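## Task

Take the milk bottle from the cart and set it upright on the supply shelving's second shelf, counting the lowest shelf as the first. It must sit directly behind the water bottle already on that shelf, on the side away from the shelf's front edge. Every other item on that shelf must remain on it, standing, with nothing resting on anything else. Open the gripper and withdraw at the end. A milk bottle that has fallen or leans fails. It only counts if it stays put without the robot holding it.

## Robot and tools

Robot: a Hello Robot Stretch 3 with one arm. It has a two-wheel base (0.33 m long, 0.34 m wide), a lift on a mast and a telescoping arm that reaches out to the robot's RIGHT. The base cannot move sideways, so the gripper is moved forward or back by driving the base. On-the-spot turns pivot about the point midway between the drive wheels, 0.05 m behind the front edge. With the arm retracted and the wrist folded, a turn sweeps a circle of radius 0.28 m. With the wrist level and unfolded, the gripper reaches past that circle.

Frames: the base frame has its origin on the floor between the drive wheels, x forward, y left, z up. hand_pose is reported in this frame, at the point where the closed fingertips meet. With all wrist joints at 0, that hand frame has x up, y pointing back along the arm toward the mast, and z toward the robot's rear. The odometry frame is the base frame where the scene began. Heading is positive to the left and ranges from -3.142 to 3.142.

execute_actions: argument "actions" is a list holding one action, or an empty list to just read state and images. An action may contain "base", "joints", or both, and optionally "contact_limits". The motions start together and may finish at different times. "cameras" picks which images come back: head_camera, nav_camera, wrist_camera or "all". Omitted or null means all, [] means none. Images come in the order given by the "pictures" line. Unknown keys or out-of-range values cause the call to be rejected, and nothing moves.
- base takes exactly one command, and both are offsets from the base's most recently reported position. {"translate_m": d} is metres straight ahead, -1 to 1, with forward positive. {"rotate_rad": d} is radians, -3.2 to 3.2, with counter-clockwise (left) positive.
- joints is a dict of absolute targets by name, with done-tolerances in brackets. lift_m 0 to 1.1 (±0.004) is the arm height. arm_m 0 to 0.52 (±0.004) is the extension. wrist_yaw_rad -1.345 to 4.42 (±0.02): 0 points along the arm, positive swings toward the front, 3.0 folds it over the base. wrist_pitch_rad -1.57 to 0.451 (±0.05): 0 is level, negative tips the fingertips down. wrist_roll_rad -2.911 to 2.911 (±0.02): at 0 the fingers sit side by side and level. gripper_m -0.089 to 0.179 (±0.004), larger is wider. The real fingertip gap is smaller than the value, by 0.007 near closed and 0.025 fully open, and zero below 0.007. head_pan_rad -3.953 to 1.73: 0 faces forward, positive turns left, -1.57 faces along the arm. head_tilt_rad -1.53 to 0.419: negative looks down. A joint or base left out of an action may still be driving toward its previous target.
- contact_limits: only arm_m is allowed, as a motor_effort percentage from 1 to 100. The arm motion halts (contact_stop) when the effort reaches that level, and the level also caps the arm's holding force until the next action. Too low a value stops it at once. The result shows the active, default and maximum values.
- No action runs longer than 15 s.

wait {seconds 0-10}: issues no commands and returns state and images. zoom_image {camera, region [x0,y0,x1,y1]}: returns a sharper crop of that camera's latest image, at most 504x504 px, with the origin at the top left. finished_scene {scene}: ends the scene after the last command has been held, reports success and loads the next task. It is irreversible. Replying without a tool call ends all remaining scenes.

Result lines: base_status and joint_status report how each motion ended. done means reached, and for the base it means the wheels turned the full amount even if they slipped. off_target means it stopped short and may still be pushing. contact_stop, time_out and torque_fault mean the old target is dropped. After a contact stop, the arm or lift goes slack until its next command, and a slack lift can sink under load or be pushed up by closing fingers. on_its_own covers anything not commanded in this call, and "held at" there is the target, not the actual position. If a stop is reported, later execute_actions, wait and finished_scene calls in the same reply are skipped. motor_effort is a percentage with the peak in brackets, positive toward higher values. It is noisy and biased. Positive wheel effort pushes forward, and a rest effort outside its range suggests a load or contact. base_odometry comes from wheel encoders and counts slip as travel. turned_by_wheels and turned_by_imu give the turn since the last result. base_tilt gives degrees of forward and right lean, each with a fixed error of up to about 4. lidar_m gives 12 distances in 30-degree sectors: 1st ahead, 4th left, 7th behind, 10th right, counter-clockwise, measured in a plane 0.17 m up, range 0.15-12 m, "-" for none. It misses clear objects and thin legs, and the robot's own parts can hide sectors 5, 6, 9 and 10. wrist_depth_mm (45-1000) and head_depth_mm (280-4000, sideways image) are 7x7 grids of median depth, starting at the top left.

Cameras: head_camera and nav_camera move with head pan and tilt, and wrist_camera rides on the gripper. Intrinsics: head 896x504, K fx=fy=616.068, cx 446.04, cy 250.624. nav fisheye 672x504, f 324.361, c (336.668, 249.987). wrist 644x364, f 335.806, c (320.828, 181.528).

Speed: the base moves at 0.30 m/s and 1.9 rad/s only when stowed (lift_m<0.30, arm_m<0.03, wrist_yaw_rad>2.54). Otherwise it is limited to 0.10 m/s and 0.63 rad/s.

Gripper: to grasp, command a gripper_m value below the object's width, where smaller squeezes harder. To release, command at least 0.02 more than the value at which contact was made. The gripper reading does not show whether something is held. A stall guard weakens an overly hard squeeze, and sending a new value squeezes again.

Precautions: fold or unfold the wrist (yaw to 3.0) only with lift_m between 0.32 and 0.95, pitch at -0.4 and roll near 0. Once folded, the lift can go down to 0.25. If wrist_yaw is below -0.4, keep the pitch at -0.5 or lower. The base, wrist and head never contact-stop, and a wrist servo shuts off for 10 s after sustained strain (torque_fault). Pushing with the arm on something solid while the gripper is above about 0.45 m can tip the robot, and raising the contact limit or pushing again makes this more likely. So can driving while gripping or hooking something fixed, or snagging furniture, especially when reversing. If that happens, undo the move in small steps, pull the gripper free, and lower the lift to about 0.2 if the robot still leans. Avoid drops, slips, slams, hard hits and forceful pushes, and don't knock over the other shelf items. A loose object may occasionally get a brief push from outside.

Each tool is called after ">>>" in YAML: its name, and indented under it one key for each argument.

## Session

>>> execute_actions:
  actions: []

Scene clock: 0.00 s.
base_odometry: x=+0.000 y=+0.000 heading=+0.000 (m, m, rad; odometry frame)
turned_by_wheels: +0.000 (rad since the last result)
turned_by_imu: +0.000 (rad since the last result)
base_tilt: forward=-0.5 right=+0.4 (deg)
lidar_m: 1.12 1.56 1.62 1.90 2.00 2.28 1.91 2.11 2.14 2.08 2.13 1.16
head_depth_mm: 1442 1458 1468 1485 1490 1405 1297 / 1451 1460 1470 1482 1497 1254 1303 / 1446 1465 1475 1488 1505 1412 1315 / 1458 1468 1480 1490 1504 1513 1525 / 1450 1462 1478 1496 1506 1511 1529 / 1462 1466 1482 1493 1510 1524 1535 / 1460 1470 1485 1501 1511 1527 1537
base_status: not commanded
joint_positions: lift_m=+0.403 arm_m=+0.000 wrist_yaw_rad=+2.880 wrist_pitch_rad=-0.451 wrist_roll_rad=+0.000 gripper_m=+0.037 head_pan_rad=+0.000 head_tilt_rad=-0.003
joint_status: not commanded
motor_effort: left_wheel=+1 right_wheel=+0 lift_m=+28 arm_m=+0 wrist_yaw_rad=+1 wrist_pitch_rad=+6 wrist_roll_rad=+0 gripper_m=+0 head_pan_rad=+0 head_tilt_rad=+2 (%)
hand_pose: x=+0.0357 y=+0.0678 z=+0.4081 quat_wxyz=(+0.247, +0.704, +0.067, +0.663) (m; base frame)
wrist_depth_mm: - - - - - - - / - - - - - - - / - - - - - - - / 881 - 868 864 864 856 860 / 724 709 749 712 738 717 705 / 619 632 - 608 589 617 614 / 541 552 - 537 539 540 536
pictures: head_camera (sideways: a quarter turn clockwise sets it upright), nav_camera (sideways: a quarter turn counterclockwise sets it upright), wrist_camera
Images, in order (width x height): head_camera 896x504, nav_camera 672x504, wrist_camera 644x364.

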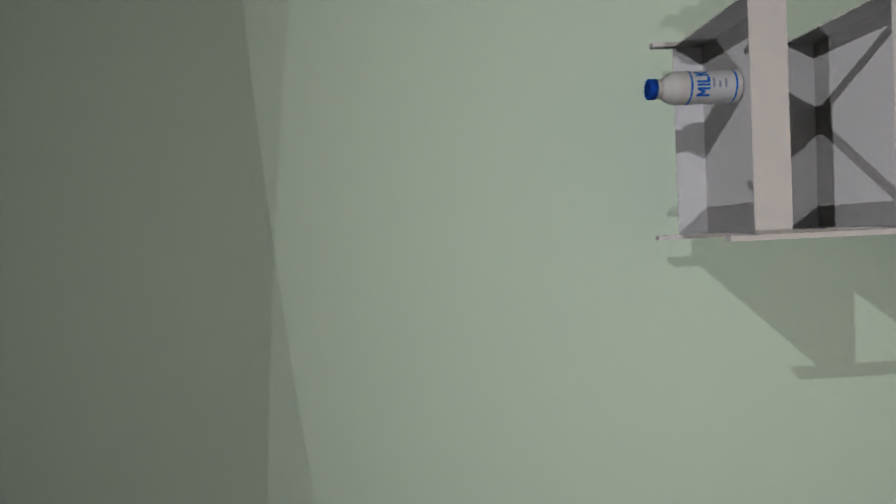

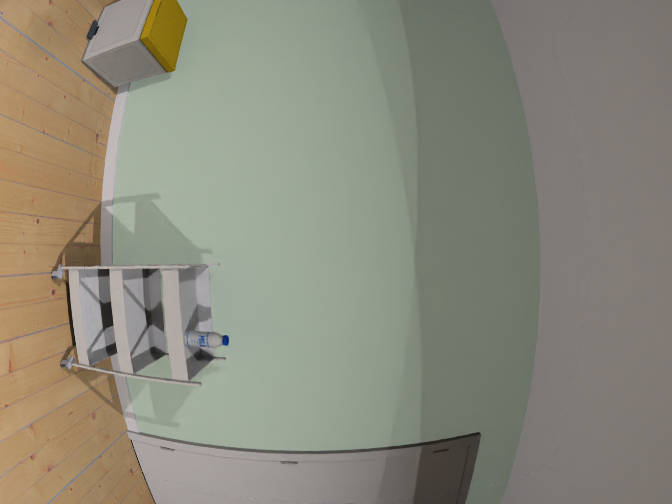

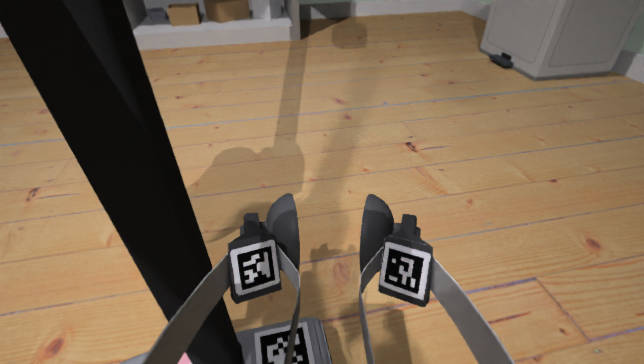

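>>> execute_actions:
  actions:
    - {"joints":{"head_pan_rad":1.6,"head_tilt_rad":-0.35}}
  cameras: ["head_camera","nav_camera"]

Scene clock: 1.53 s.
base_odometry: x=+0.000 y=+0.000 heading=+0.000 (m, m, rad; odometry frame)
turned_by_wheels: +0.000 (rad since the last result)
turned_by_imu: +0.000 (rad since the last result)
base_tilt: forward=-0.5 right=+0.5 (deg)
lidar_m: 1.12 1.56 1.63 1.91 2.00 2.30 1.91 2.12 2.15 2.08 2.14 1.16
head_depth_mm: 1966 2110 2273 2457 2214 1674 1345 / 1955 2101 2287 2460 2226 1687 1347 / 1932 2071 2164 2164 2141 1685 1359 / 1935 2108 2203 2363 2181 1699 1362 / 1960 2095 2222 2384 2179 1711 1369 / 1948 2086 2055 2088 2174 1731 1377 / 1728 2079 2281 2524 2332 1781 1420
base_status: not commanded
joint_positions: lift_m=+0.403 arm_m=+0.000 wrist_yaw_rad=+2.880 wrist_pitch_rad=-0.451 wrist_roll_rad=+0.000 gripper_m=+0.037 head_pan_rad=+1.593 head_tilt_rad=-0.345
joint_status: all done
motor_effort: left_wheel=+1(1) right_wheel=+0(0) lift_m=+29(29) arm_m=+0(0) wrist_yaw_rad=+0(0) wrist_pitch_rad=+6(6) wrist_roll_rad=+0(0) gripper_m=+0(0) head_pan_rad=+2(27) head_tilt_rad=-2(25) (%)
hand_pose: x=+0.0357 y=+0.0678 z=+0.4081 quat_wxyz=(+0.247, +0.704, +0.067, +0.663) (m; base frame)
wrist_depth_mm: - - - - - - - / - - - - - - - / - - - - - - - / 871 - 871 868 862 875 850 / 722 719 746 725 752 722 719 / 618 623 - 610 590 613 608 / 547 550 - 541 539 535 533
pictures: head_camera (sideways: a quarter turn clockwise sets it upright), nav_camera (sideways: a quarter turn counterclockwise sets it upright)
Images, in order (width x height): head_camera 896x504, nav_camera 672x504.

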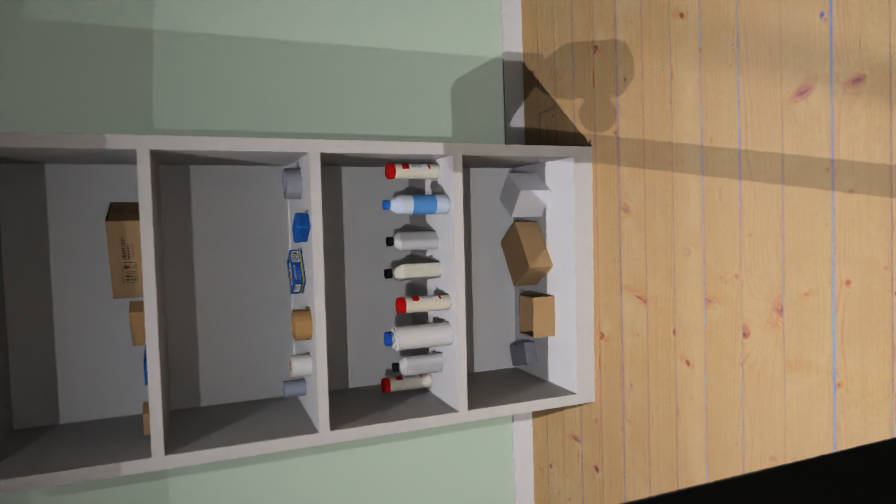

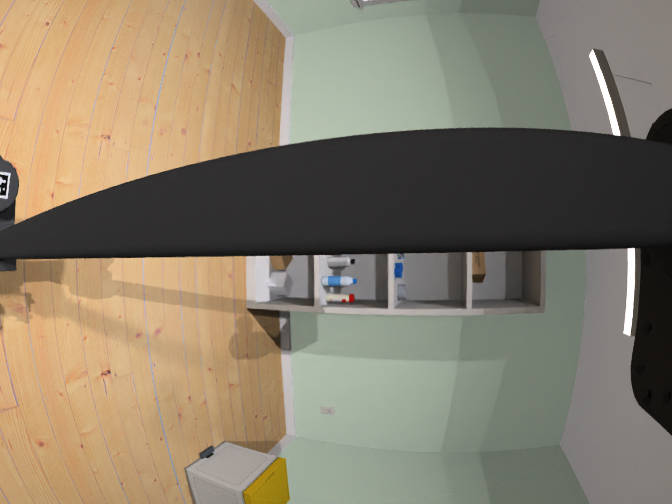

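>>> execute_actions:
  actions:
    - {"base":{"rotate_rad":-0.45},"joints":{"lift_m":0.28,"head_pan_rad":0,"head_tilt_rad":-0.6}}
  cameras: []

>>> execute_actions:
  actions:
    - {"base":{"translate_m":0.7},"joints":{"head_pan_rad":-1.57,"head_tilt_rad":-0.7}}
  cameras: []

>>> execute_actions:
  actions:
    - {"base":{"rotate_rad":2.02}}
  cameras: ["head_camera"]

>>> execute_actions:
  actions:
    - {"joints":{"lift_m":0.85,"wrist_pitch_rad":-0.4}}
  cameras: []

>>> execute_actions:
  actions:
    - {"joints":{"lift_m":0.9,"wrist_yaw_rad":0,"gripper_m":0.12}}

Scene clock: 4.07 s.
base_odometry: x=+0.000 y=+0.000 heading=-0.450 (m, m, rad; odometry frame)
turned_by_wheels: -0.450 (rad since the last result)
turned_by_imu: -0.454 (rad since the last result)
base_tilt: forward=-0.5 right=+0.3 (deg)
lidar_m: 1.15 1.11 1.56 1.76 1.91 2.54 2.26 1.91 2.11 2.11 2.08 2.00
head_depth_mm: 1626 1836 2138 2111 1663 1372 1167 / 1543 1732 1979 2123 1674 1376 1170 / 1466 1651 1863 2063 1687 1384 1174 / 1414 1572 1764 1968 1650 1395 1178 / 1345 1493 1488 1578 1623 1396 1184 / 1284 1419 1367 1477 1593 1401 1185 / 1237 1352 1422 1430 1618 1414 1190
base_status: done
joint_positions: lift_m=+0.281 arm_m=+0.000 wrist_yaw_rad=+2.880 wrist_pitch_rad=-0.452 wrist_roll_rad=+0.000 gripper_m=+0.037 head_pan_rad=+0.007 head_tilt_rad=-0.593
joint_status: all done
motor_effort: left_wheel=+3(6) right_wheel=-2(4) lift_m=+11(27) arm_m=+0(0) wrist_yaw_rad=+0(1) wrist_pitch_rad=+7(7) wrist_roll_rad=+0(0) gripper_m=+0(0) head_pan_rad=-2(27) head_tilt_rad=-3(23) (%)
hand_pose: x=+0.0356 y=+0.0676 z=+0.2859 quat_wxyz=(+0.247, +0.704, +0.067, +0.663) (m; base frame)
wrist_depth_mm: - - - - - - - / - - - - - - - / 849 - 843 837 812 815 825 / 681 - 656 658 657 658 661 / 553 546 574 553 563 547 544 / 481 - - 474 450 465 466 / - - - - 411 410 403
pictures: none
No camera images: the call's "cameras" was empty. Leave "cameras" out to get every camera's image.

Scene clock: 8.10 s.
base_odometry: x=+0.630 y=-0.304 heading=-0.450 (m, m, rad; odometry frame)
turned_by_wheels: +0.000 (rad since the last result)
turned_by_imu: +0.001 (rad since the last result)
base_tilt: forward=-0.6 right=+0.5 (deg)
lidar_m: 0.49 0.48 0.52 1.42 2.41 2.50 2.59 2.55 2.32 1.92 2.09 1.15
head_depth_mm: 1940 2227 2409 1866 1533 1295 1121 / 1843 2089 2341 1879 1537 1298 1127 / 1732 1975 2244 1892 1555 1306 1130 / 1654 1859 2147 1910 1548 1311 1137 / 1657 1950 2237 1918 1563 1320 1140 / 1765 1976 2228 1932 1570 1322 1138 / 1689 1875 2108 1945 1580 1331 1142
base_status: done
joint_positions: lift_m=+0.281 arm_m=+0.000 wrist_yaw_rad=+2.880 wrist_pitch_rad=-0.452 wrist_roll_rad=+0.000 gripper_m=+0.037 head_pan_rad=-1.563 head_tilt_rad=-0.692
joint_status: all done
motor_effort: left_wheel=+3(9) right_wheel=-2(4) lift_m=+11(11) arm_m=+0(0) wrist_yaw_rad=+0(0) wrist_pitch_rad=+7(7) wrist_roll_rad=+0(0) gripper_m=+0(0) head_pan_rad=-2(27) head_tilt_rad=-4(15) (%)
hand_pose: x=+0.0356 y=+0.0676 z=+0.2858 quat_wxyz=(+0.247, +0.704, +0.068, +0.663) (m; base frame)
wrist_depth_mm: - - - - - 835 714 / - - - - 1000 678 655 / 837 - 823 811 780 523 452 / 663 - 657 672 658 663 607 / 555 545 567 553 569 545 546 / 481 - - 468 450 468 465 / - - - - 413 409 410
pictures: none
No camera images: the call's "cameras" was empty. Leave "cameras" out to get every camera's image.

Scene clock: 10.67 s.
base_odometry: x=+0.630 y=-0.304 heading=+1.570 (m, m, rad; odometry frame)
turned_by_wheels: +2.020 (rad since the last result)
turned_by_imu: +2.032 (rad since the last result)
base_tilt: forward=-0.5 right=+0.5 (deg)
lidar_m: 2.22 2.48 2.95 2.55 2.47 1.91 2.09 1.23 0.49 0.48 0.51 1.32
head_depth_mm: 742 844 974 1154 1417 1296 1123 / 743 843 975 1155 1371 1273 1125 / 742 842 977 905 803 1034 1129 / 743 843 971 839 806 1067 1138 / 742 839 975 944 812 1069 1139 / 741 841 974 946 817 1050 1140 / 741 842 972 1094 797 1297 1146
base_status: done
joint_positions: lift_m=+0.281 arm_m=+0.000 wrist_yaw_rad=+2.880 wrist_pitch_rad=-0.452 wrist_roll_rad=+0.000 gripper_m=+0.037 head_pan_rad=-1.563 head_tilt_rad=-0.692
joint_status: not commanded
motor_effort: left_wheel=-1(5) right_wheel=+2(9) lift_m=+11(12) arm_m=+0(0) wrist_yaw_rad=+0(0) wrist_pitch_rad=+7(7) wrist_roll_rad=+0(0) gripper_m=+0(0) head_pan_rad=-2(3) head_tilt_rad=-4(4) (%)
hand_pose: x=+0.0356 y=+0.0676 z=+0.2858 quat_wxyz=(+0.247, +0.704, +0.068, +0.663) (m; base frame)
wrist_depth_mm: - - - - - - - / - - - - - - - / 844 - 839 830 816 810 833 / 675 - 664 665 659 647 648 / 556 546 571 552 566 550 544 / 475 - - 468 451 470 467 / - - - - 412 409 408
pictures: head_camera (sideways: a quarter turn clockwise sets it upright)
Images, in order (width x height): head_camera 896x504.

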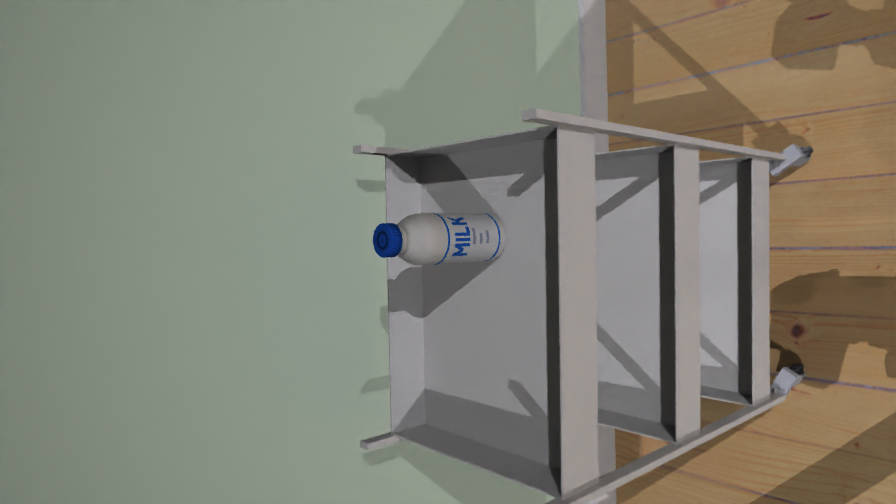

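Scene clock: 16.67 s.
base_odometry: x=+0.630 y=-0.304 heading=+1.570 (m, m, rad; odometry frame)
turned_by_wheels: +0.000 (rad since the last result)
turned_by_imu: -0.001 (rad since the last result)
base_tilt: forward=-0.6 right=+0.4 (deg)
lidar_m: 2.22 2.47 2.95 2.55 2.47 1.91 2.09 1.24 0.49 0.48 0.50 1.32
head_depth_mm: 742 843 972 1153 1412 - 1082 / 742 843 973 1151 1367 - 1085 / 743 843 973 904 802 951 - / 741 844 973 841 806 - 1091 / 743 841 973 946 809 983 1119 / 741 843 970 949 815 1046 1141 / 741 839 974 1093 797 1299 1148
base_status: not commanded
joint_positions: lift_m=+0.849 arm_m=+0.000 wrist_yaw_rad=+2.880 wrist_pitch_rad=-0.418 wrist_roll_rad=+0.000 gripper_m=+0.037 head_pan_rad=-1.563 head_tilt_rad=-0.692
joint_status: all done
motor_effort: left_wheel=-1(1) right_wheel=+2(2) lift_m=+40(43) arm_m=+0(0) wrist_yaw_rad=+0(1) wrist_pitch_rad=+9(10) wrist_roll_rad=+0(0) gripper_m=+0(0) head_pan_rad=-2(2) head_tilt_rad=-4(4) (%)
hand_pose: x=+0.0367 y=+0.0718 z=+0.8619 quat_wxyz=(+0.236, +0.705, +0.056, +0.667) (m; base frame)
wrist_depth_mm: - - - - - - - / - - - - - - - / - - - - - - - / - - - - - - - / - - - - - - - / - - - - - - - / - - - - - - -
pictures: none
No camera images: the call's "cameras" was empty. Leave "cameras" out to get every camera's image.

Scene clock: 19.13 s.
base_odometry: x=+0.630 y=-0.304 heading=+1.570 (m, m, rad; odometry frame)
turned_by_wheels: +0.000 (rad since the last result)
turned_by_imu: +0.000 (rad since the last result)
base_tilt: forward=-0.6 right=+0.4 (deg)
lidar_m: 2.22 2.47 2.95 2.55 2.47 1.92 2.09 1.23 0.49 0.48 0.50 1.33
head_depth_mm: 743 842 975 1153 1324 - - / 742 842 975 1155 1328 - - / 742 841 974 903 - - - / 742 841 974 839 829 1129 1131 / 741 843 973 944 813 1068 1137 / 741 840 971 945 817 1050 1144 / 741 840 970 1092 797 1297 1146
base_status: not commanded
joint_positions: lift_m=+0.899 arm_m=+0.000 wrist_yaw_rad=+0.004 wrist_pitch_rad=-0.417 wrist_roll_rad=+0.000 gripper_m=+0.120 head_pan_rad=-1.563 head_tilt_rad=-0.692
joint_status: all done
motor_effort: left_wheel=-1(1) right_wheel=+2(2) lift_m=+40(43) arm_m=+0(0) wrist_yaw_rad=-3(3) wrist_pitch_rad=+8(9) wrist_roll_rad=+0(0) gripper_m=+0(94) head_pan_rad=-3(2) head_tilt_rad=-4(4) (%)
hand_pose: x=-0.0207 y=-0.3694 z=+0.9121 quat_wxyz=(+0.692, +0.148, -0.691, -0.146) (m; base frame)
wrist_depth_mm: 642 635 626 623 617 598 594 / 714 701 696 683 663 656 640 / 797 789 677 660 724 709 711 / 868 609 623 503 760 786 785 / 985 505 520 509 507 886 859 / - 402 403 389 384 - - / - 669 649 662 684 - -
pictures: head_camera (sideways: a quarter turn clockwise sets it upright), nav_camera (sideways: a quarter turn counterclockwise sets it upright), wrist_camera
Images, in order (width x height): head_camera 896x504, nav_camera 672x504, wrist_camera 644x364.

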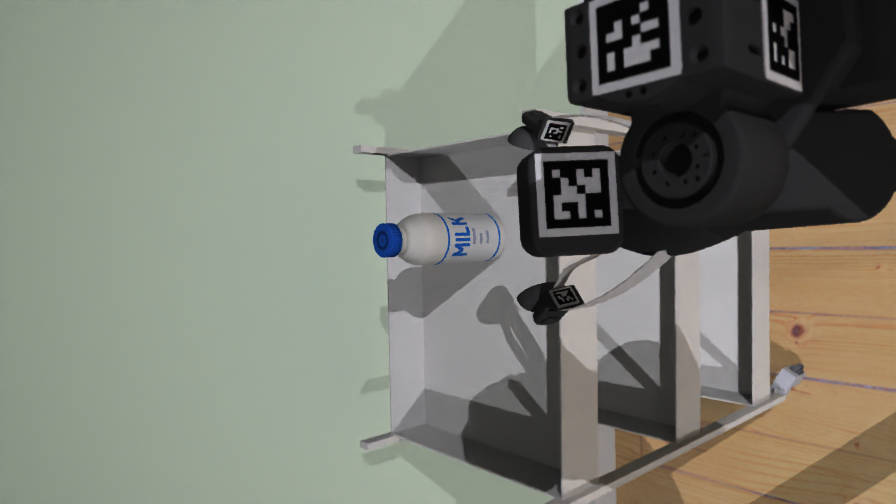

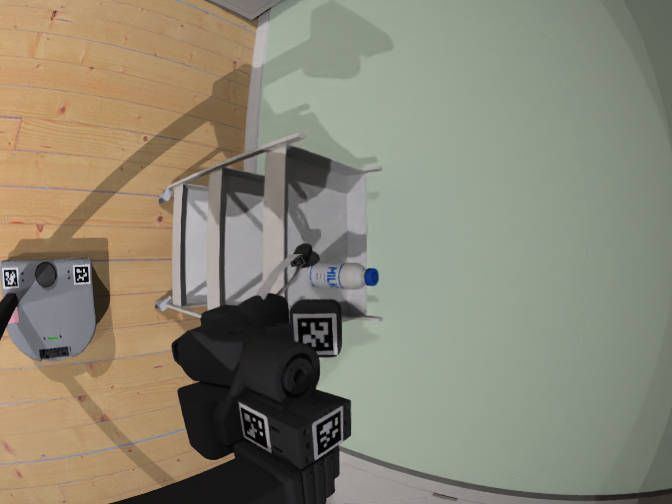

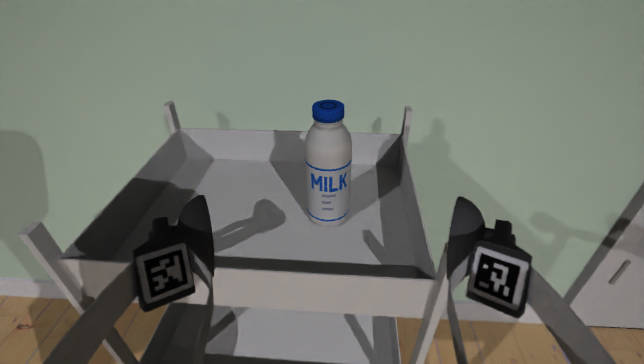

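>>> execute_actions:
  actions:
    - {"joints":{"lift_m":0.87,"arm_m":0.18}}
  cameras: ["head_camera","wrist_camera"]

Scene clock: 23.40 s.
base_odometry: x=+0.630 y=-0.304 heading=+1.570 (m, m, rad; odometry frame)
turned_by_wheels: +0.000 (rad since the last result)
turned_by_imu: -0.001 (rad since the last result)
base_tilt: forward=-0.5 right=+0.4 (deg)
lidar_m: 2.21 2.48 2.94 2.55 2.47 1.91 2.09 1.24 0.49 0.48 0.51 1.32
head_depth_mm: 741 843 975 - 1424 1272 1121 / 742 841 954 - 1427 1280 1125 / 742 841 951 - 928 1036 1130 / 742 843 971 910 807 1064 1140 / 742 841 972 941 811 1067 1138 / 742 842 975 946 814 1047 1140 / 741 840 973 1095 796 1299 1147
base_status: not commanded
joint_positions: lift_m=+0.871 arm_m=+0.180 wrist_yaw_rad=+0.002 wrist_pitch_rad=-0.417 wrist_roll_rad=+0.000 gripper_m=+0.120 head_pan_rad=-1.563 head_tilt_rad=-0.692
joint_status: all done
motor_effort: left_wheel=-1(1) right_wheel=+2(2) lift_m=+11(38) arm_m=+4(2) wrist_yaw_rad=-2(3) wrist_pitch_rad=+8(8) wrist_roll_rad=+0(0) gripper_m=+0(0) head_pan_rad=-3(2) head_tilt_rad=-3(4) (%)
hand_pose: x=-0.0210 y=-0.5492 z=+0.8835 quat_wxyz=(+0.692, +0.148, -0.691, -0.146) (m; base frame)
wrist_depth_mm: 463 461 458 442 440 438 430 / 515 511 495 485 484 472 465 / 573 567 551 534 532 519 506 / 660 507 501 289 565 575 555 / 688 465 476 288 455 641 648 / 381 409 402 336 388 - 730 / 347 353 348 349 345 874 825
pictures: head_camera (sideways: a quarter turn clockwise sets it upright), wrist_camera
Images, in order (width x height): head_camera 896x504, wrist_camera 644x364.

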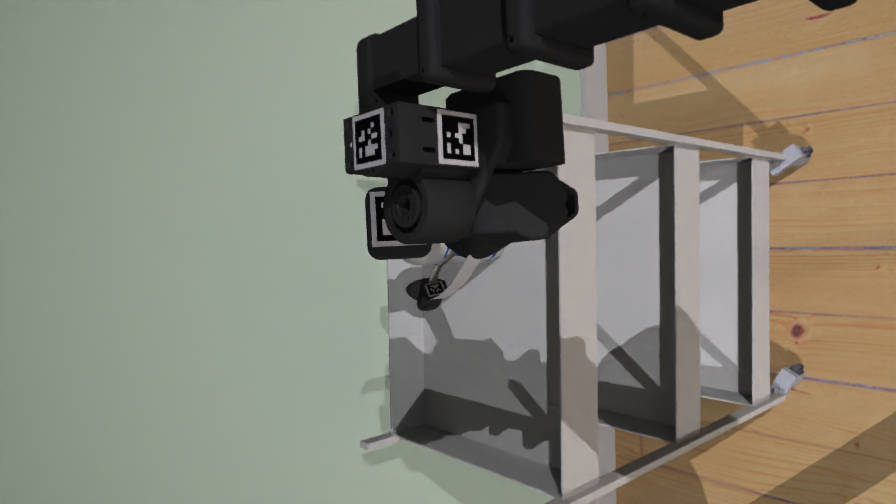

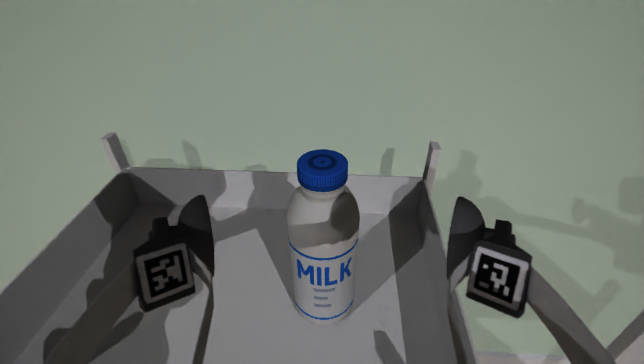

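>>> execute_actions:
  actions:
    - {"base":{"translate_m":0.01},"joints":{"lift_m":0.83,"arm_m":0.28}}
  cameras: ["nav_camera","wrist_camera"]

Scene clock: 25.53 s.
base_odometry: x=+0.630 y=-0.294 heading=+1.570 (m, m, rad; odometry frame)
turned_by_wheels: +0.000 (rad since the last result)
turned_by_imu: +0.000 (rad since the last result)
base_tilt: forward=-0.6 right=+0.5 (deg)
lidar_m: 2.20 2.46 2.94 2.55 2.48 1.92 2.10 1.24 0.49 0.48 0.51 1.32
head_depth_mm: 742 842 974 1126 - 1244 1123 / 741 843 955 - 821 1272 1129 / 742 844 933 - 802 1061 1130 / 742 841 953 883 809 1066 1135 / 743 841 977 942 809 1068 1138 / 741 840 971 948 816 1008 1145 / 740 840 970 1094 794 1303 1146
base_status: done
joint_positions: lift_m=+0.831 arm_m=+0.280 wrist_yaw_rad=+0.002 wrist_pitch_rad=-0.417 wrist_roll_rad=+0.000 gripper_m=+0.120 head_pan_rad=-1.563 head_tilt_rad=-0.692
joint_status: all done
motor_effort: left_wheel=-1(4) right_wheel=+2(7) lift_m=+11(12) arm_m=+3(3) wrist_yaw_rad=-2(4) wrist_pitch_rad=+8(8) wrist_roll_rad=+0(0) gripper_m=+0(0) head_pan_rad=-2(3) head_tilt_rad=-4(3) (%)
hand_pose: x=-0.0210 y=-0.6492 z=+0.8435 quat_wxyz=(+0.692, +0.148, -0.691, -0.146) (m; base frame)
wrist_depth_mm: 369 366 358 353 348 342 335 / 405 401 399 385 386 376 370 / 451 445 435 429 417 408 407 / 493 479 466 455 458 449 448 / 376 403 397 159 381 508 501 / 344 356 351 169 342 - 572 / 309 306 304 184 297 288 663
pictures: nav_camera (sideways: a quarter turn counterclockwise sets it upright), wrist_camera
Images, in order (width x height): nav_camera 672x504, wrist_camera 644x364.

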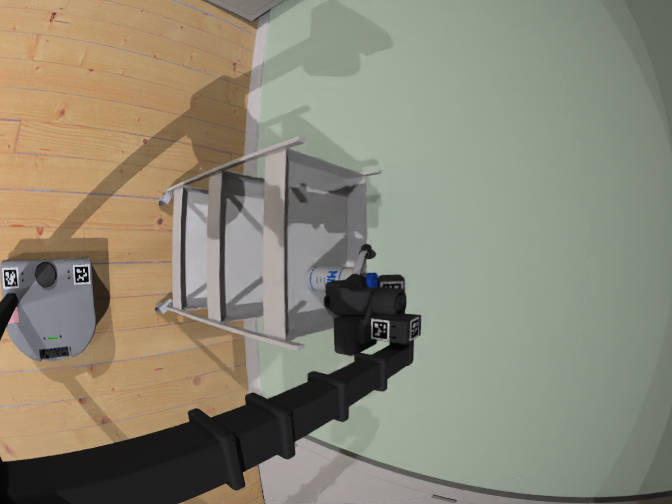

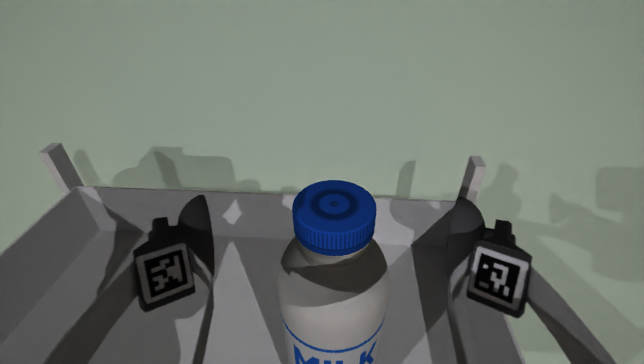

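>>> execute_actions:
  actions:
    - {"joints":{"arm_m":0.285,"gripper_m":-0.01}}
  cameras: ["wrist_camera"]

Scene clock: 27.47 s.
base_odometry: x=+0.630 y=-0.294 heading=+1.570 (m, m, rad; odometry frame)
turned_by_wheels: +0.000 (rad since the last result)
turned_by_imu: +0.000 (rad since the last result)
base_tilt: forward=-0.6 right=+0.5 (deg)
lidar_m: 2.21 2.45 2.95 2.54 2.48 1.92 2.09 1.24 0.49 0.48 0.51 1.32
head_depth_mm: 741 843 975 1126 - 1244 1121 / 742 842 950 - 822 1274 1125 / 742 841 933 - 801 1062 1131 / 741 841 953 881 806 1065 1134 / 742 842 974 944 811 1068 1141 / 742 841 971 947 815 1003 1139 / 741 841 971 1093 793 1303 1147
base_status: not commanded
joint_positions: lift_m=+0.831 arm_m=+0.285 wrist_yaw_rad=-0.001 wrist_pitch_rad=-0.420 wrist_roll_rad=+0.000 gripper_m=-0.009 head_pan_rad=-1.563 head_tilt_rad=-0.692
joint_status: all done
motor_effort: left_wheel=-2(2) right_wheel=+3(4) lift_m=+11(12) arm_m=+3(5) wrist_yaw_rad=+0(3) wrist_pitch_rad=+9(9) wrist_roll_rad=+0(0) gripper_m=-28(100) head_pan_rad=-2(2) head_tilt_rad=-4(4) (%)
hand_pose: x=-0.0218 y=-0.6539 z=+0.8430 quat_wxyz=(+0.692, +0.147, -0.691, -0.148) (m; base frame)
wrist_depth_mm: 362 356 353 348 347 338 333 / 400 399 389 381 376 372 365 / 443 439 432 423 412 409 400 / 482 464 473 454 454 438 444 / 364 398 394 153 361 495 498 / 339 354 333 163 325 567 576 / 305 305 305 175 305 642 664
pictures: wrist_camera
Images, in order (width x height): wrist_camera 644x364.

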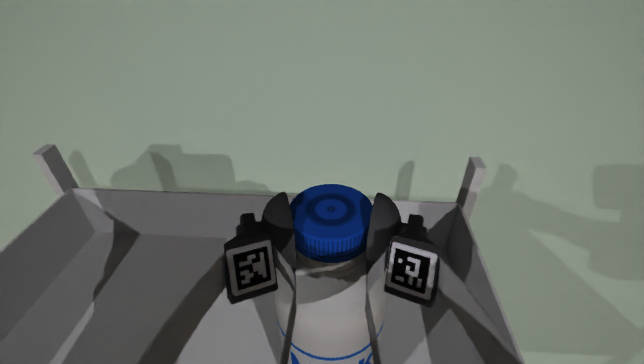

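>>> execute_actions:
  actions:
    - {"joints":{"lift_m":0.94,"gripper_m":-0.03}}
  cameras: ["wrist_camera","nav_camera"]

Scene clock: 29.37 s.
base_odometry: x=+0.630 y=-0.294 heading=+1.570 (m, m, rad; odometry frame)
turned_by_wheels: +0.000 (rad since the last result)
turned_by_imu: +0.000 (rad since the last result)
base_tilt: forward=-0.6 right=+0.5 (deg)
lidar_m: 2.21 2.46 2.96 2.55 2.49 1.92 2.10 1.23 0.49 0.48 0.51 1.32
head_depth_mm: 742 827 - 1199 1408 1295 1118 / 742 813 1020 1124 1291 1274 1121 / 742 810 - 903 802 1063 1127 / 740 826 952 880 805 1064 1134 / 739 841 976 941 810 1065 1142 / 742 842 974 945 814 1005 1141 / 741 841 973 1091 795 1302 1147
base_status: not commanded
joint_positions: lift_m=+0.939 arm_m=+0.285 wrist_yaw_rad=-0.001 wrist_pitch_rad=-0.458 wrist_roll_rad=+0.000 gripper_m=-0.021 head_pan_rad=-1.563 head_tilt_rad=-0.692
joint_status: gripper_m off_target (ended at -0.021, target -0.030); the others done
on_its_own: gripper_m is held at -0.022, not at your -0.030, by its stall guard, which is still easing
motor_effort: left_wheel=-1(2) right_wheel=+2(3) lift_m=+44(44) arm_m=+3(3) wrist_yaw_rad=+2(0) wrist_pitch_rad=+28(30) wrist_roll_rad=+0(1) gripper_m=-17(100) head_pan_rad=-2(2) head_tilt_rad=-3(4) (%)
hand_pose: x=-0.0217 y=-0.6489 z=+0.9429 quat_wxyz=(+0.689, +0.160, -0.688, -0.161) (m; base frame)
wrist_depth_mm: 366 360 357 351 344 343 336 / 408 403 394 392 380 380 368 / 458 447 437 435 422 418 410 / 524 510 492 463 479 465 460 / 604 543 551 153 517 526 511 / 690 452 444 163 435 622 613 / 386 407 405 175 393 740 716
pictures: nav_camera (sideways: a quarter turn counterclockwise sets it upright), wrist_camera
Images, in order (width x height): nav_camera 672x504, wrist_camera 644x364.

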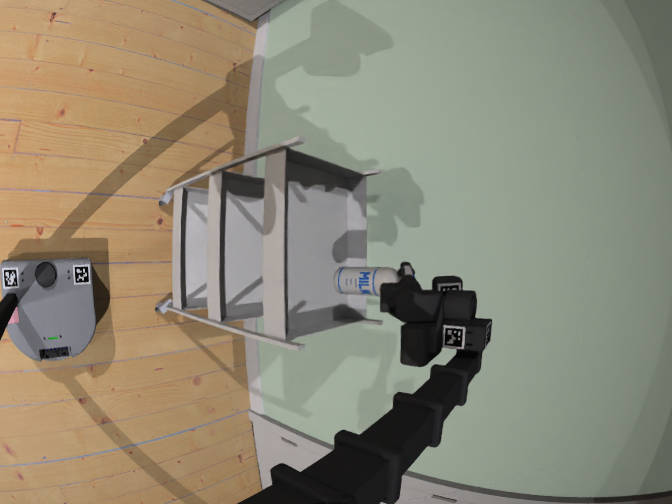

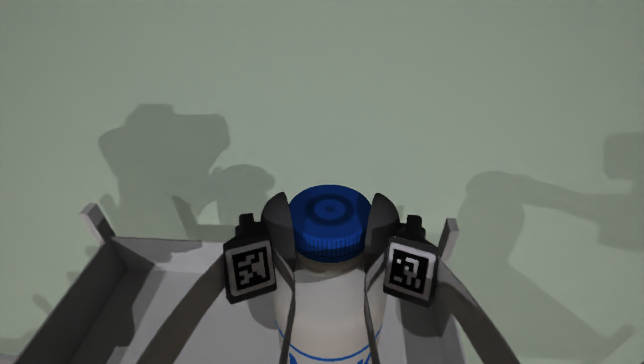

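>>> execute_actions:
  actions:
    - {"joints":{"arm_m":0,"gripper_m":-0.005}}
  cameras: ["wrist_camera"]

>>> execute_actions:
  actions:
    - {"base":{"rotate_rad":0.3}}
  cameras: []

>>> execute_actions:
  actions:
    - {"base":{"translate_m":1.0},"joints":{"head_pan_rad":-0.2,"head_tilt_rad":-0.4}}

Scene clock: 32.87 s.
base_odometry: x=+0.630 y=-0.294 heading=+1.570 (m, m, rad; odometry frame)
turned_by_wheels: +0.000 (rad since the last result)
turned_by_imu: +0.000 (rad since the last result)
base_tilt: forward=-0.5 right=+0.5 (deg)
lidar_m: 2.21 2.46 2.95 2.55 2.48 1.92 2.10 1.24 0.49 0.48 0.51 1.32
head_depth_mm: 741 843 975 1125 - - - / 742 842 973 1121 - - 1083 / 741 842 973 943 - - - / 742 842 974 949 785 1098 1131 / 740 844 974 946 810 1068 1140 / 741 842 973 947 814 1003 1140 / 741 841 974 1092 793 1301 1147
base_status: not commanded
joint_positions: lift_m=+0.939 arm_m=+0.000 wrist_yaw_rad=-0.001 wrist_pitch_rad=-0.458 wrist_roll_rad=+0.000 gripper_m=-0.001 head_pan_rad=-1.563 head_tilt_rad=-0.692
joint_status: gripper_m off_target (ended at -0.001, target -0.005); the others done
motor_effort: left_wheel=-1(1) right_wheel=+2(2) lift_m=+43(43) arm_m=-3(2) wrist_yaw_rad=+0(0) wrist_pitch_rad=+28(28) wrist_roll_rad=+0(0) gripper_m=-22(42) head_pan_rad=-2(2) head_tilt_rad=-4(4) (%)
hand_pose: x=-0.0217 y=-0.3644 z=+0.9429 quat_wxyz=(+0.689, +0.160, -0.688, -0.161) (m; base frame)
wrist_depth_mm: 645 641 630 626 614 609 604 / 716 716 693 697 673 671 667 / 811 789 729 735 741 732 718 / 924 864 648 646 806 817 803 / - 522 550 153 925 957 896 / - 440 468 164 388 - - / - - 666 173 - - -
pictures: wrist_camera
Images, in order (width x height): wrist_camera 644x364.

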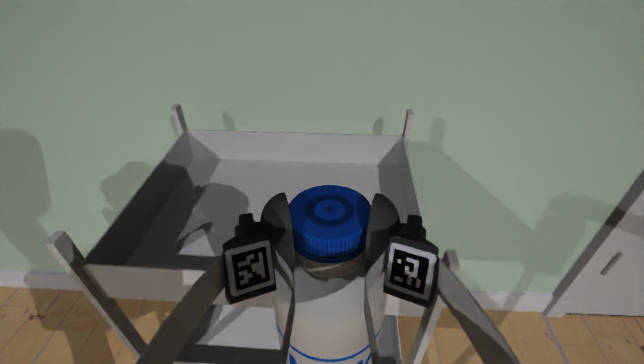

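Scene clock: 34.37 s.
base_odometry: x=+0.630 y=-0.294 heading=+1.870 (m, m, rad; odometry frame)
turned_by_wheels: +0.300 (rad since the last result)
turned_by_imu: +0.302 (rad since the last result)
base_tilt: forward=-0.6 right=+0.5 (deg)
lidar_m: 2.20 3.20 2.55 2.62 2.00 1.92 1.62 1.02 0.48 0.49 1.10 1.45
head_depth_mm: 715 804 916 918 - - - / 735 830 951 923 - - 1085 / 758 859 987 959 - - - / 781 886 997 941 1001 1167 1134 / 805 920 1072 1196 987 1262 1141 / 830 953 1121 1353 1530 1327 1143 / 863 993 1169 1431 1578 1326 1146
base_status: done
joint_positions: lift_m=+0.939 arm_m=+0.000 wrist_yaw_rad=-0.001 wrist_pitch_rad=-0.458 wrist_roll_rad=+0.000 gripper_m=-0.001 head_pan_rad=-1.563 head_tilt_rad=-0.692
joint_status: not commanded
motor_effort: left_wheel=-1(4) right_wheel=+2(7) lift_m=+43(43) arm_m=-3(3) wrist_yaw_rad=+1(2) wrist_pitch_rad=+28(28) wrist_roll_rad=+0(0) gripper_m=-23(23) head_pan_rad=-2(2) head_tilt_rad=-4(4) (%)
hand_pose: x=-0.0217 y=-0.3644 z=+0.9429 quat_wxyz=(+0.689, +0.161, -0.688, -0.161) (m; base frame)
wrist_depth_mm: 947 857 742 662 604 560 513 / - 931 834 728 670 616 567 / - - 940 738 709 673 595 / - - - 629 635 600 655 / - - - 153 550 533 727 / - - - 163 398 459 780 / - - - 173 651 372 343
pictures: none
No camera images: the call's "cameras" was empty. Leave "cameras" out to get every camera's image.

Scene clock: 45.53 s.
base_odometry: x=+0.336 y=+0.661 heading=+1.870 (m, m, rad; odometry frame)
turned_by_wheels: +0.000 (rad since the last result)
turned_by_imu: -0.001 (rad since the last result)
base_tilt: forward=-0.6 right=+0.5 (deg)
lidar_m: 1.40 1.54 2.54 2.29 2.73 2.78 2.20 1.03 1.23 0.90 0.97 1.22
head_depth_mm: 1376 1478 1611 1762 1893 1577 1289 / 1386 1487 1642 1798 1918 1589 1295 / 1388 1495 1611 1749 1901 1568 1301 / 1342 1479 1567 1670 1743 1589 1307 / 1145 1523 1592 1685 1759 1615 1311 / 1214 1533 1614 1703 1831 1619 1321 / 1383 1547 1637 1550 1849 1624 1322
base_status: done
joint_positions: lift_m=+0.939 arm_m=+0.000 wrist_yaw_rad=-0.001 wrist_pitch_rad=-0.458 wrist_roll_rad=+0.000 gripper_m=-0.001 head_pan_rad=-0.207 head_tilt_rad=-0.409
joint_status: all done
motor_effort: left_wheel=-1(2) right_wheel=+2(5) lift_m=+43(44) arm_m=-2(3) wrist_yaw_rad=+0(1) wrist_pitch_rad=+28(28) wrist_roll_rad=+0(0) gripper_m=-23(23) head_pan_rad=+2(26) head_tilt_rad=+4(26) (%)
hand_pose: x=-0.0217 y=-0.3644 z=+0.9429 quat_wxyz=(+0.689, +0.161, -0.688, -0.161) (m; base frame)
wrist_depth_mm: - - - - 926 850 760 / - - - - 986 915 849 / - - - - - 984 898 / - - - - - - 992 / - - - 153 - - - / - - - 163 - - - / - - - 175 - - -
pictures: head_camera (sideways: a quarter turn clockwise sets it upright), nav_camera (sideways: a quarter turn counterclockwise sets it upright), wrist_camera
Images, in order (width x height): head_camera 896x504, nav_camera 672x504, wrist_camera 644x364.

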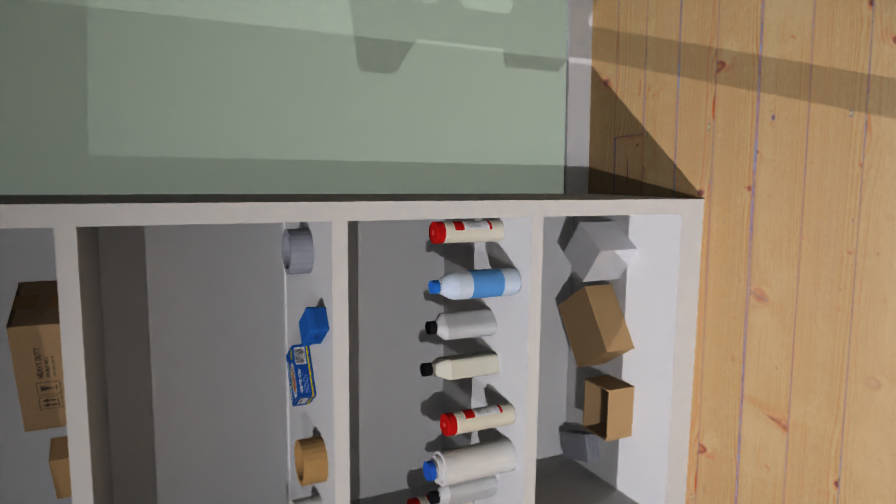

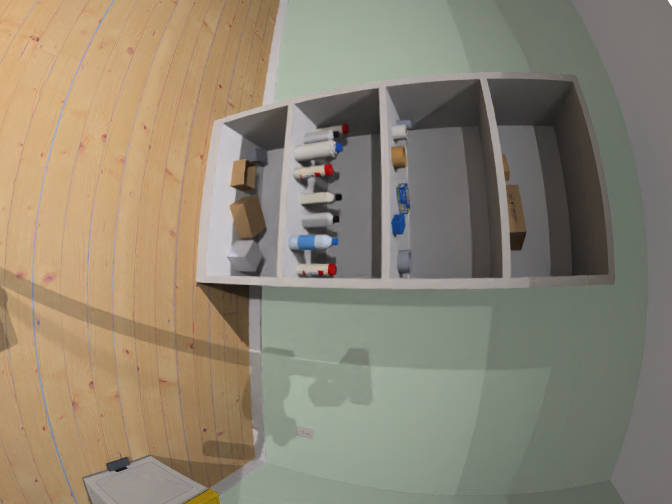

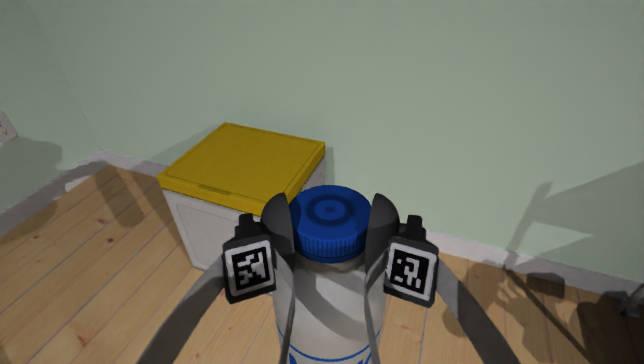

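>>> execute_actions:
  actions:
    - {"base":{"translate_m":0.72},"joints":{"head_pan_rad":-1.57,"head_tilt_rad":-0.75,"lift_m":0.8,"wrist_pitch_rad":0.0}}
  cameras: ["nav_camera","wrist_camera"]

>>> execute_actions:
  actions:
    - {"base":{"rotate_rad":1.262}}

Scene clock: 54.17 s.
base_odometry: x=+0.124 y=+1.349 heading=+1.870 (m, m, rad; odometry frame)
turned_by_wheels: +0.000 (rad since the last result)
turned_by_imu: -0.001 (rad since the last result)
base_tilt: forward=-0.5 right=+0.5 (deg)
lidar_m: 0.73 0.87 2.30 2.31 2.40 3.44 1.89 1.64 1.04 1.05 1.14 0.56
head_depth_mm: 1176 1333 1445 1274 1442 1334 - / 1212 1376 1478 1334 1485 - - / 1249 1426 1657 1801 1456 - - / 1285 1475 1732 1834 1429 1258 1117 / 1329 1533 1806 1820 1510 1287 1123 / 1373 1591 1873 1842 1518 1289 1124 / 1399 1544 1647 1715 1528 1301 1128
base_status: done
joint_positions: lift_m=+0.801 arm_m=+0.000 wrist_yaw_rad=-0.001 wrist_pitch_rad=-0.071 wrist_roll_rad=+0.000 gripper_m=-0.001 head_pan_rad=-1.563 head_tilt_rad=-0.740
joint_status: wrist_pitch_rad off_target (ended at -0.071, target +0.000); the others done
on_its_own: wrist_pitch_rad is at rest, and its effort (+34) is outside its rest range (-20 to +32)
motor_effort: left_wheel=-1(2) right_wheel=+2(6) lift_m=+15(44) arm_m=-2(2) wrist_yaw_rad=+0(1) wrist_pitch_rad=+34(36) wrist_roll_rad=+0(0) gripper_m=-23(23) head_pan_rad=-2(26) head_tilt_rad=-4(28) (%)
hand_pose: x=-0.0217 y=-0.3991 z=+0.8971 quat_wxyz=(+0.707, +0.025, -0.706, -0.026) (m; base frame)
wrist_depth_mm: 843 - - - - - 933 / 867 - - - - - 989 / 880 - - - - - - / 894 - - - - - - / 916 - - 152 - - - / 930 - - 155 175 916 - / 937 - - 151 925 827 -
pictures: nav_camera (sideways: a quarter turn counterclockwise sets it upright), wrist_camera
Images, in order (width x height): nav_camera 672x504, wrist_camera 644x364.

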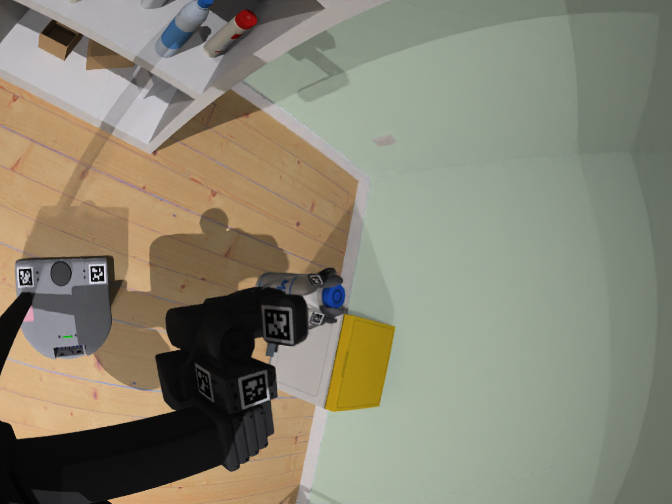

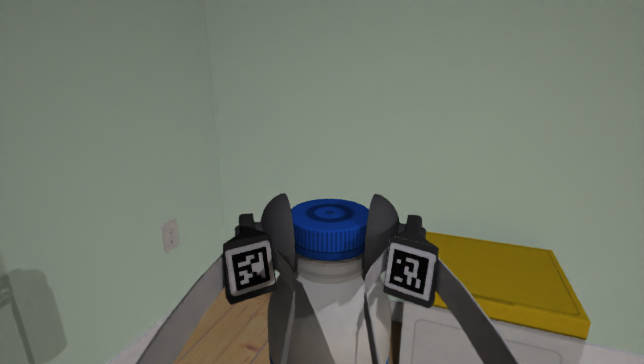

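Scene clock: 57.10 s.
base_odometry: x=+0.124 y=+1.349 heading=+3.131 (m, m, rad; odometry frame)
turned_by_wheels: +1.262 (rad since the last result)
turned_by_imu: +1.273 (rad since the last result)
base_tilt: forward=-0.6 right=+0.6 (deg)
lidar_m: 2.30 2.32 3.03 3.44 1.72 1.07 1.04 1.42 0.56 0.69 0.73 0.88
head_depth_mm: 477 508 583 1365 1480 1336 - / 747 650 595 778 899 - - / 819 656 599 1047 900 - - / 821 727 603 1083 899 1233 1113 / 821 734 603 990 935 1240 1123 / 823 680 615 993 941 1238 1123 / 826 685 621 1083 918 1243 1131
base_status: done
joint_positions: lift_m=+0.801 arm_m=+0.000 wrist_yaw_rad=-0.001 wrist_pitch_rad=-0.071 wrist_roll_rad=+0.000 gripper_m=-0.001 head_pan_rad=-1.563 head_tilt_rad=-0.741
joint_status: not commanded
on_its_own: wrist_pitch_rad is at rest, and its effort (+34) is outside its rest range (-20 to +32)
motor_effort: left_wheel=-1(5) right_wheel=+2(6) lift_m=+15(14) arm_m=-2(2) wrist_yaw_rad=+2(0) wrist_pitch_rad=+34(34) wrist_roll_rad=+0(0) gripper_m=-22(22) head_pan_rad=-3(2) head_tilt_rad=-4(4) (%)
hand_pose: x=-0.0217 y=-0.3991 z=+0.8971 quat_wxyz=(+0.707, +0.025, -0.706, -0.026) (m; base frame)
wrist_depth_mm: 389 718 448 431 413 277 670 / 295 288 284 275 271 265 712 / 782 782 758 761 718 297 756 / 799 836 802 790 724 296 778 / 803 882 826 152 503 318 812 / 447 750 533 155 175 321 872 / 453 549 545 151 487 383 921
pictures: head_camera (sideways: a quarter turn clockwise sets it upright), nav_camera (sideways: a quarter turn counterclockwise sets it upright), wrist_camera
Images, in order (width x height): head_camera 896x504, nav_camera 672x504, wrist_camera 644x364.

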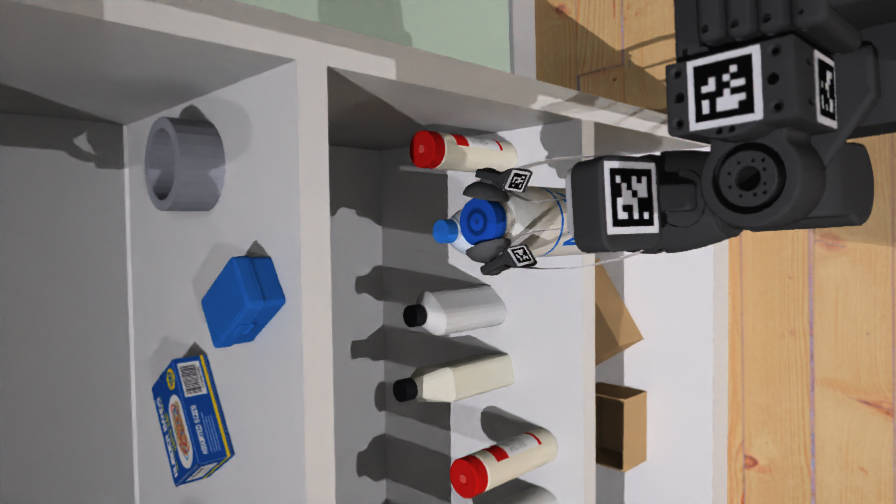

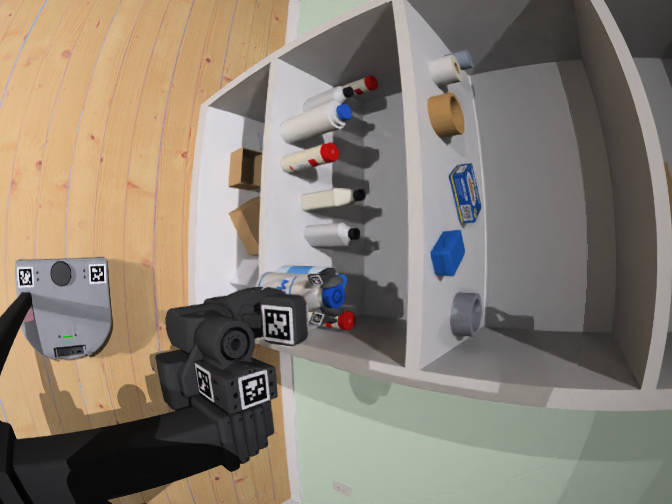

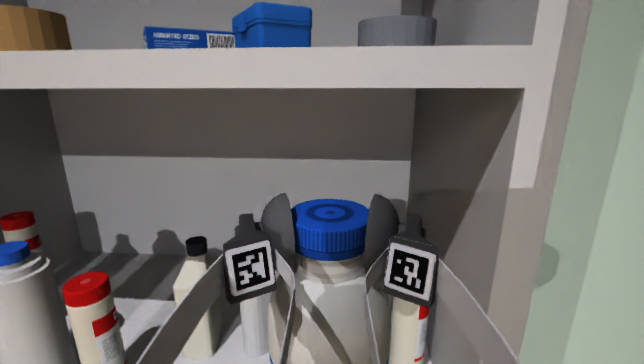

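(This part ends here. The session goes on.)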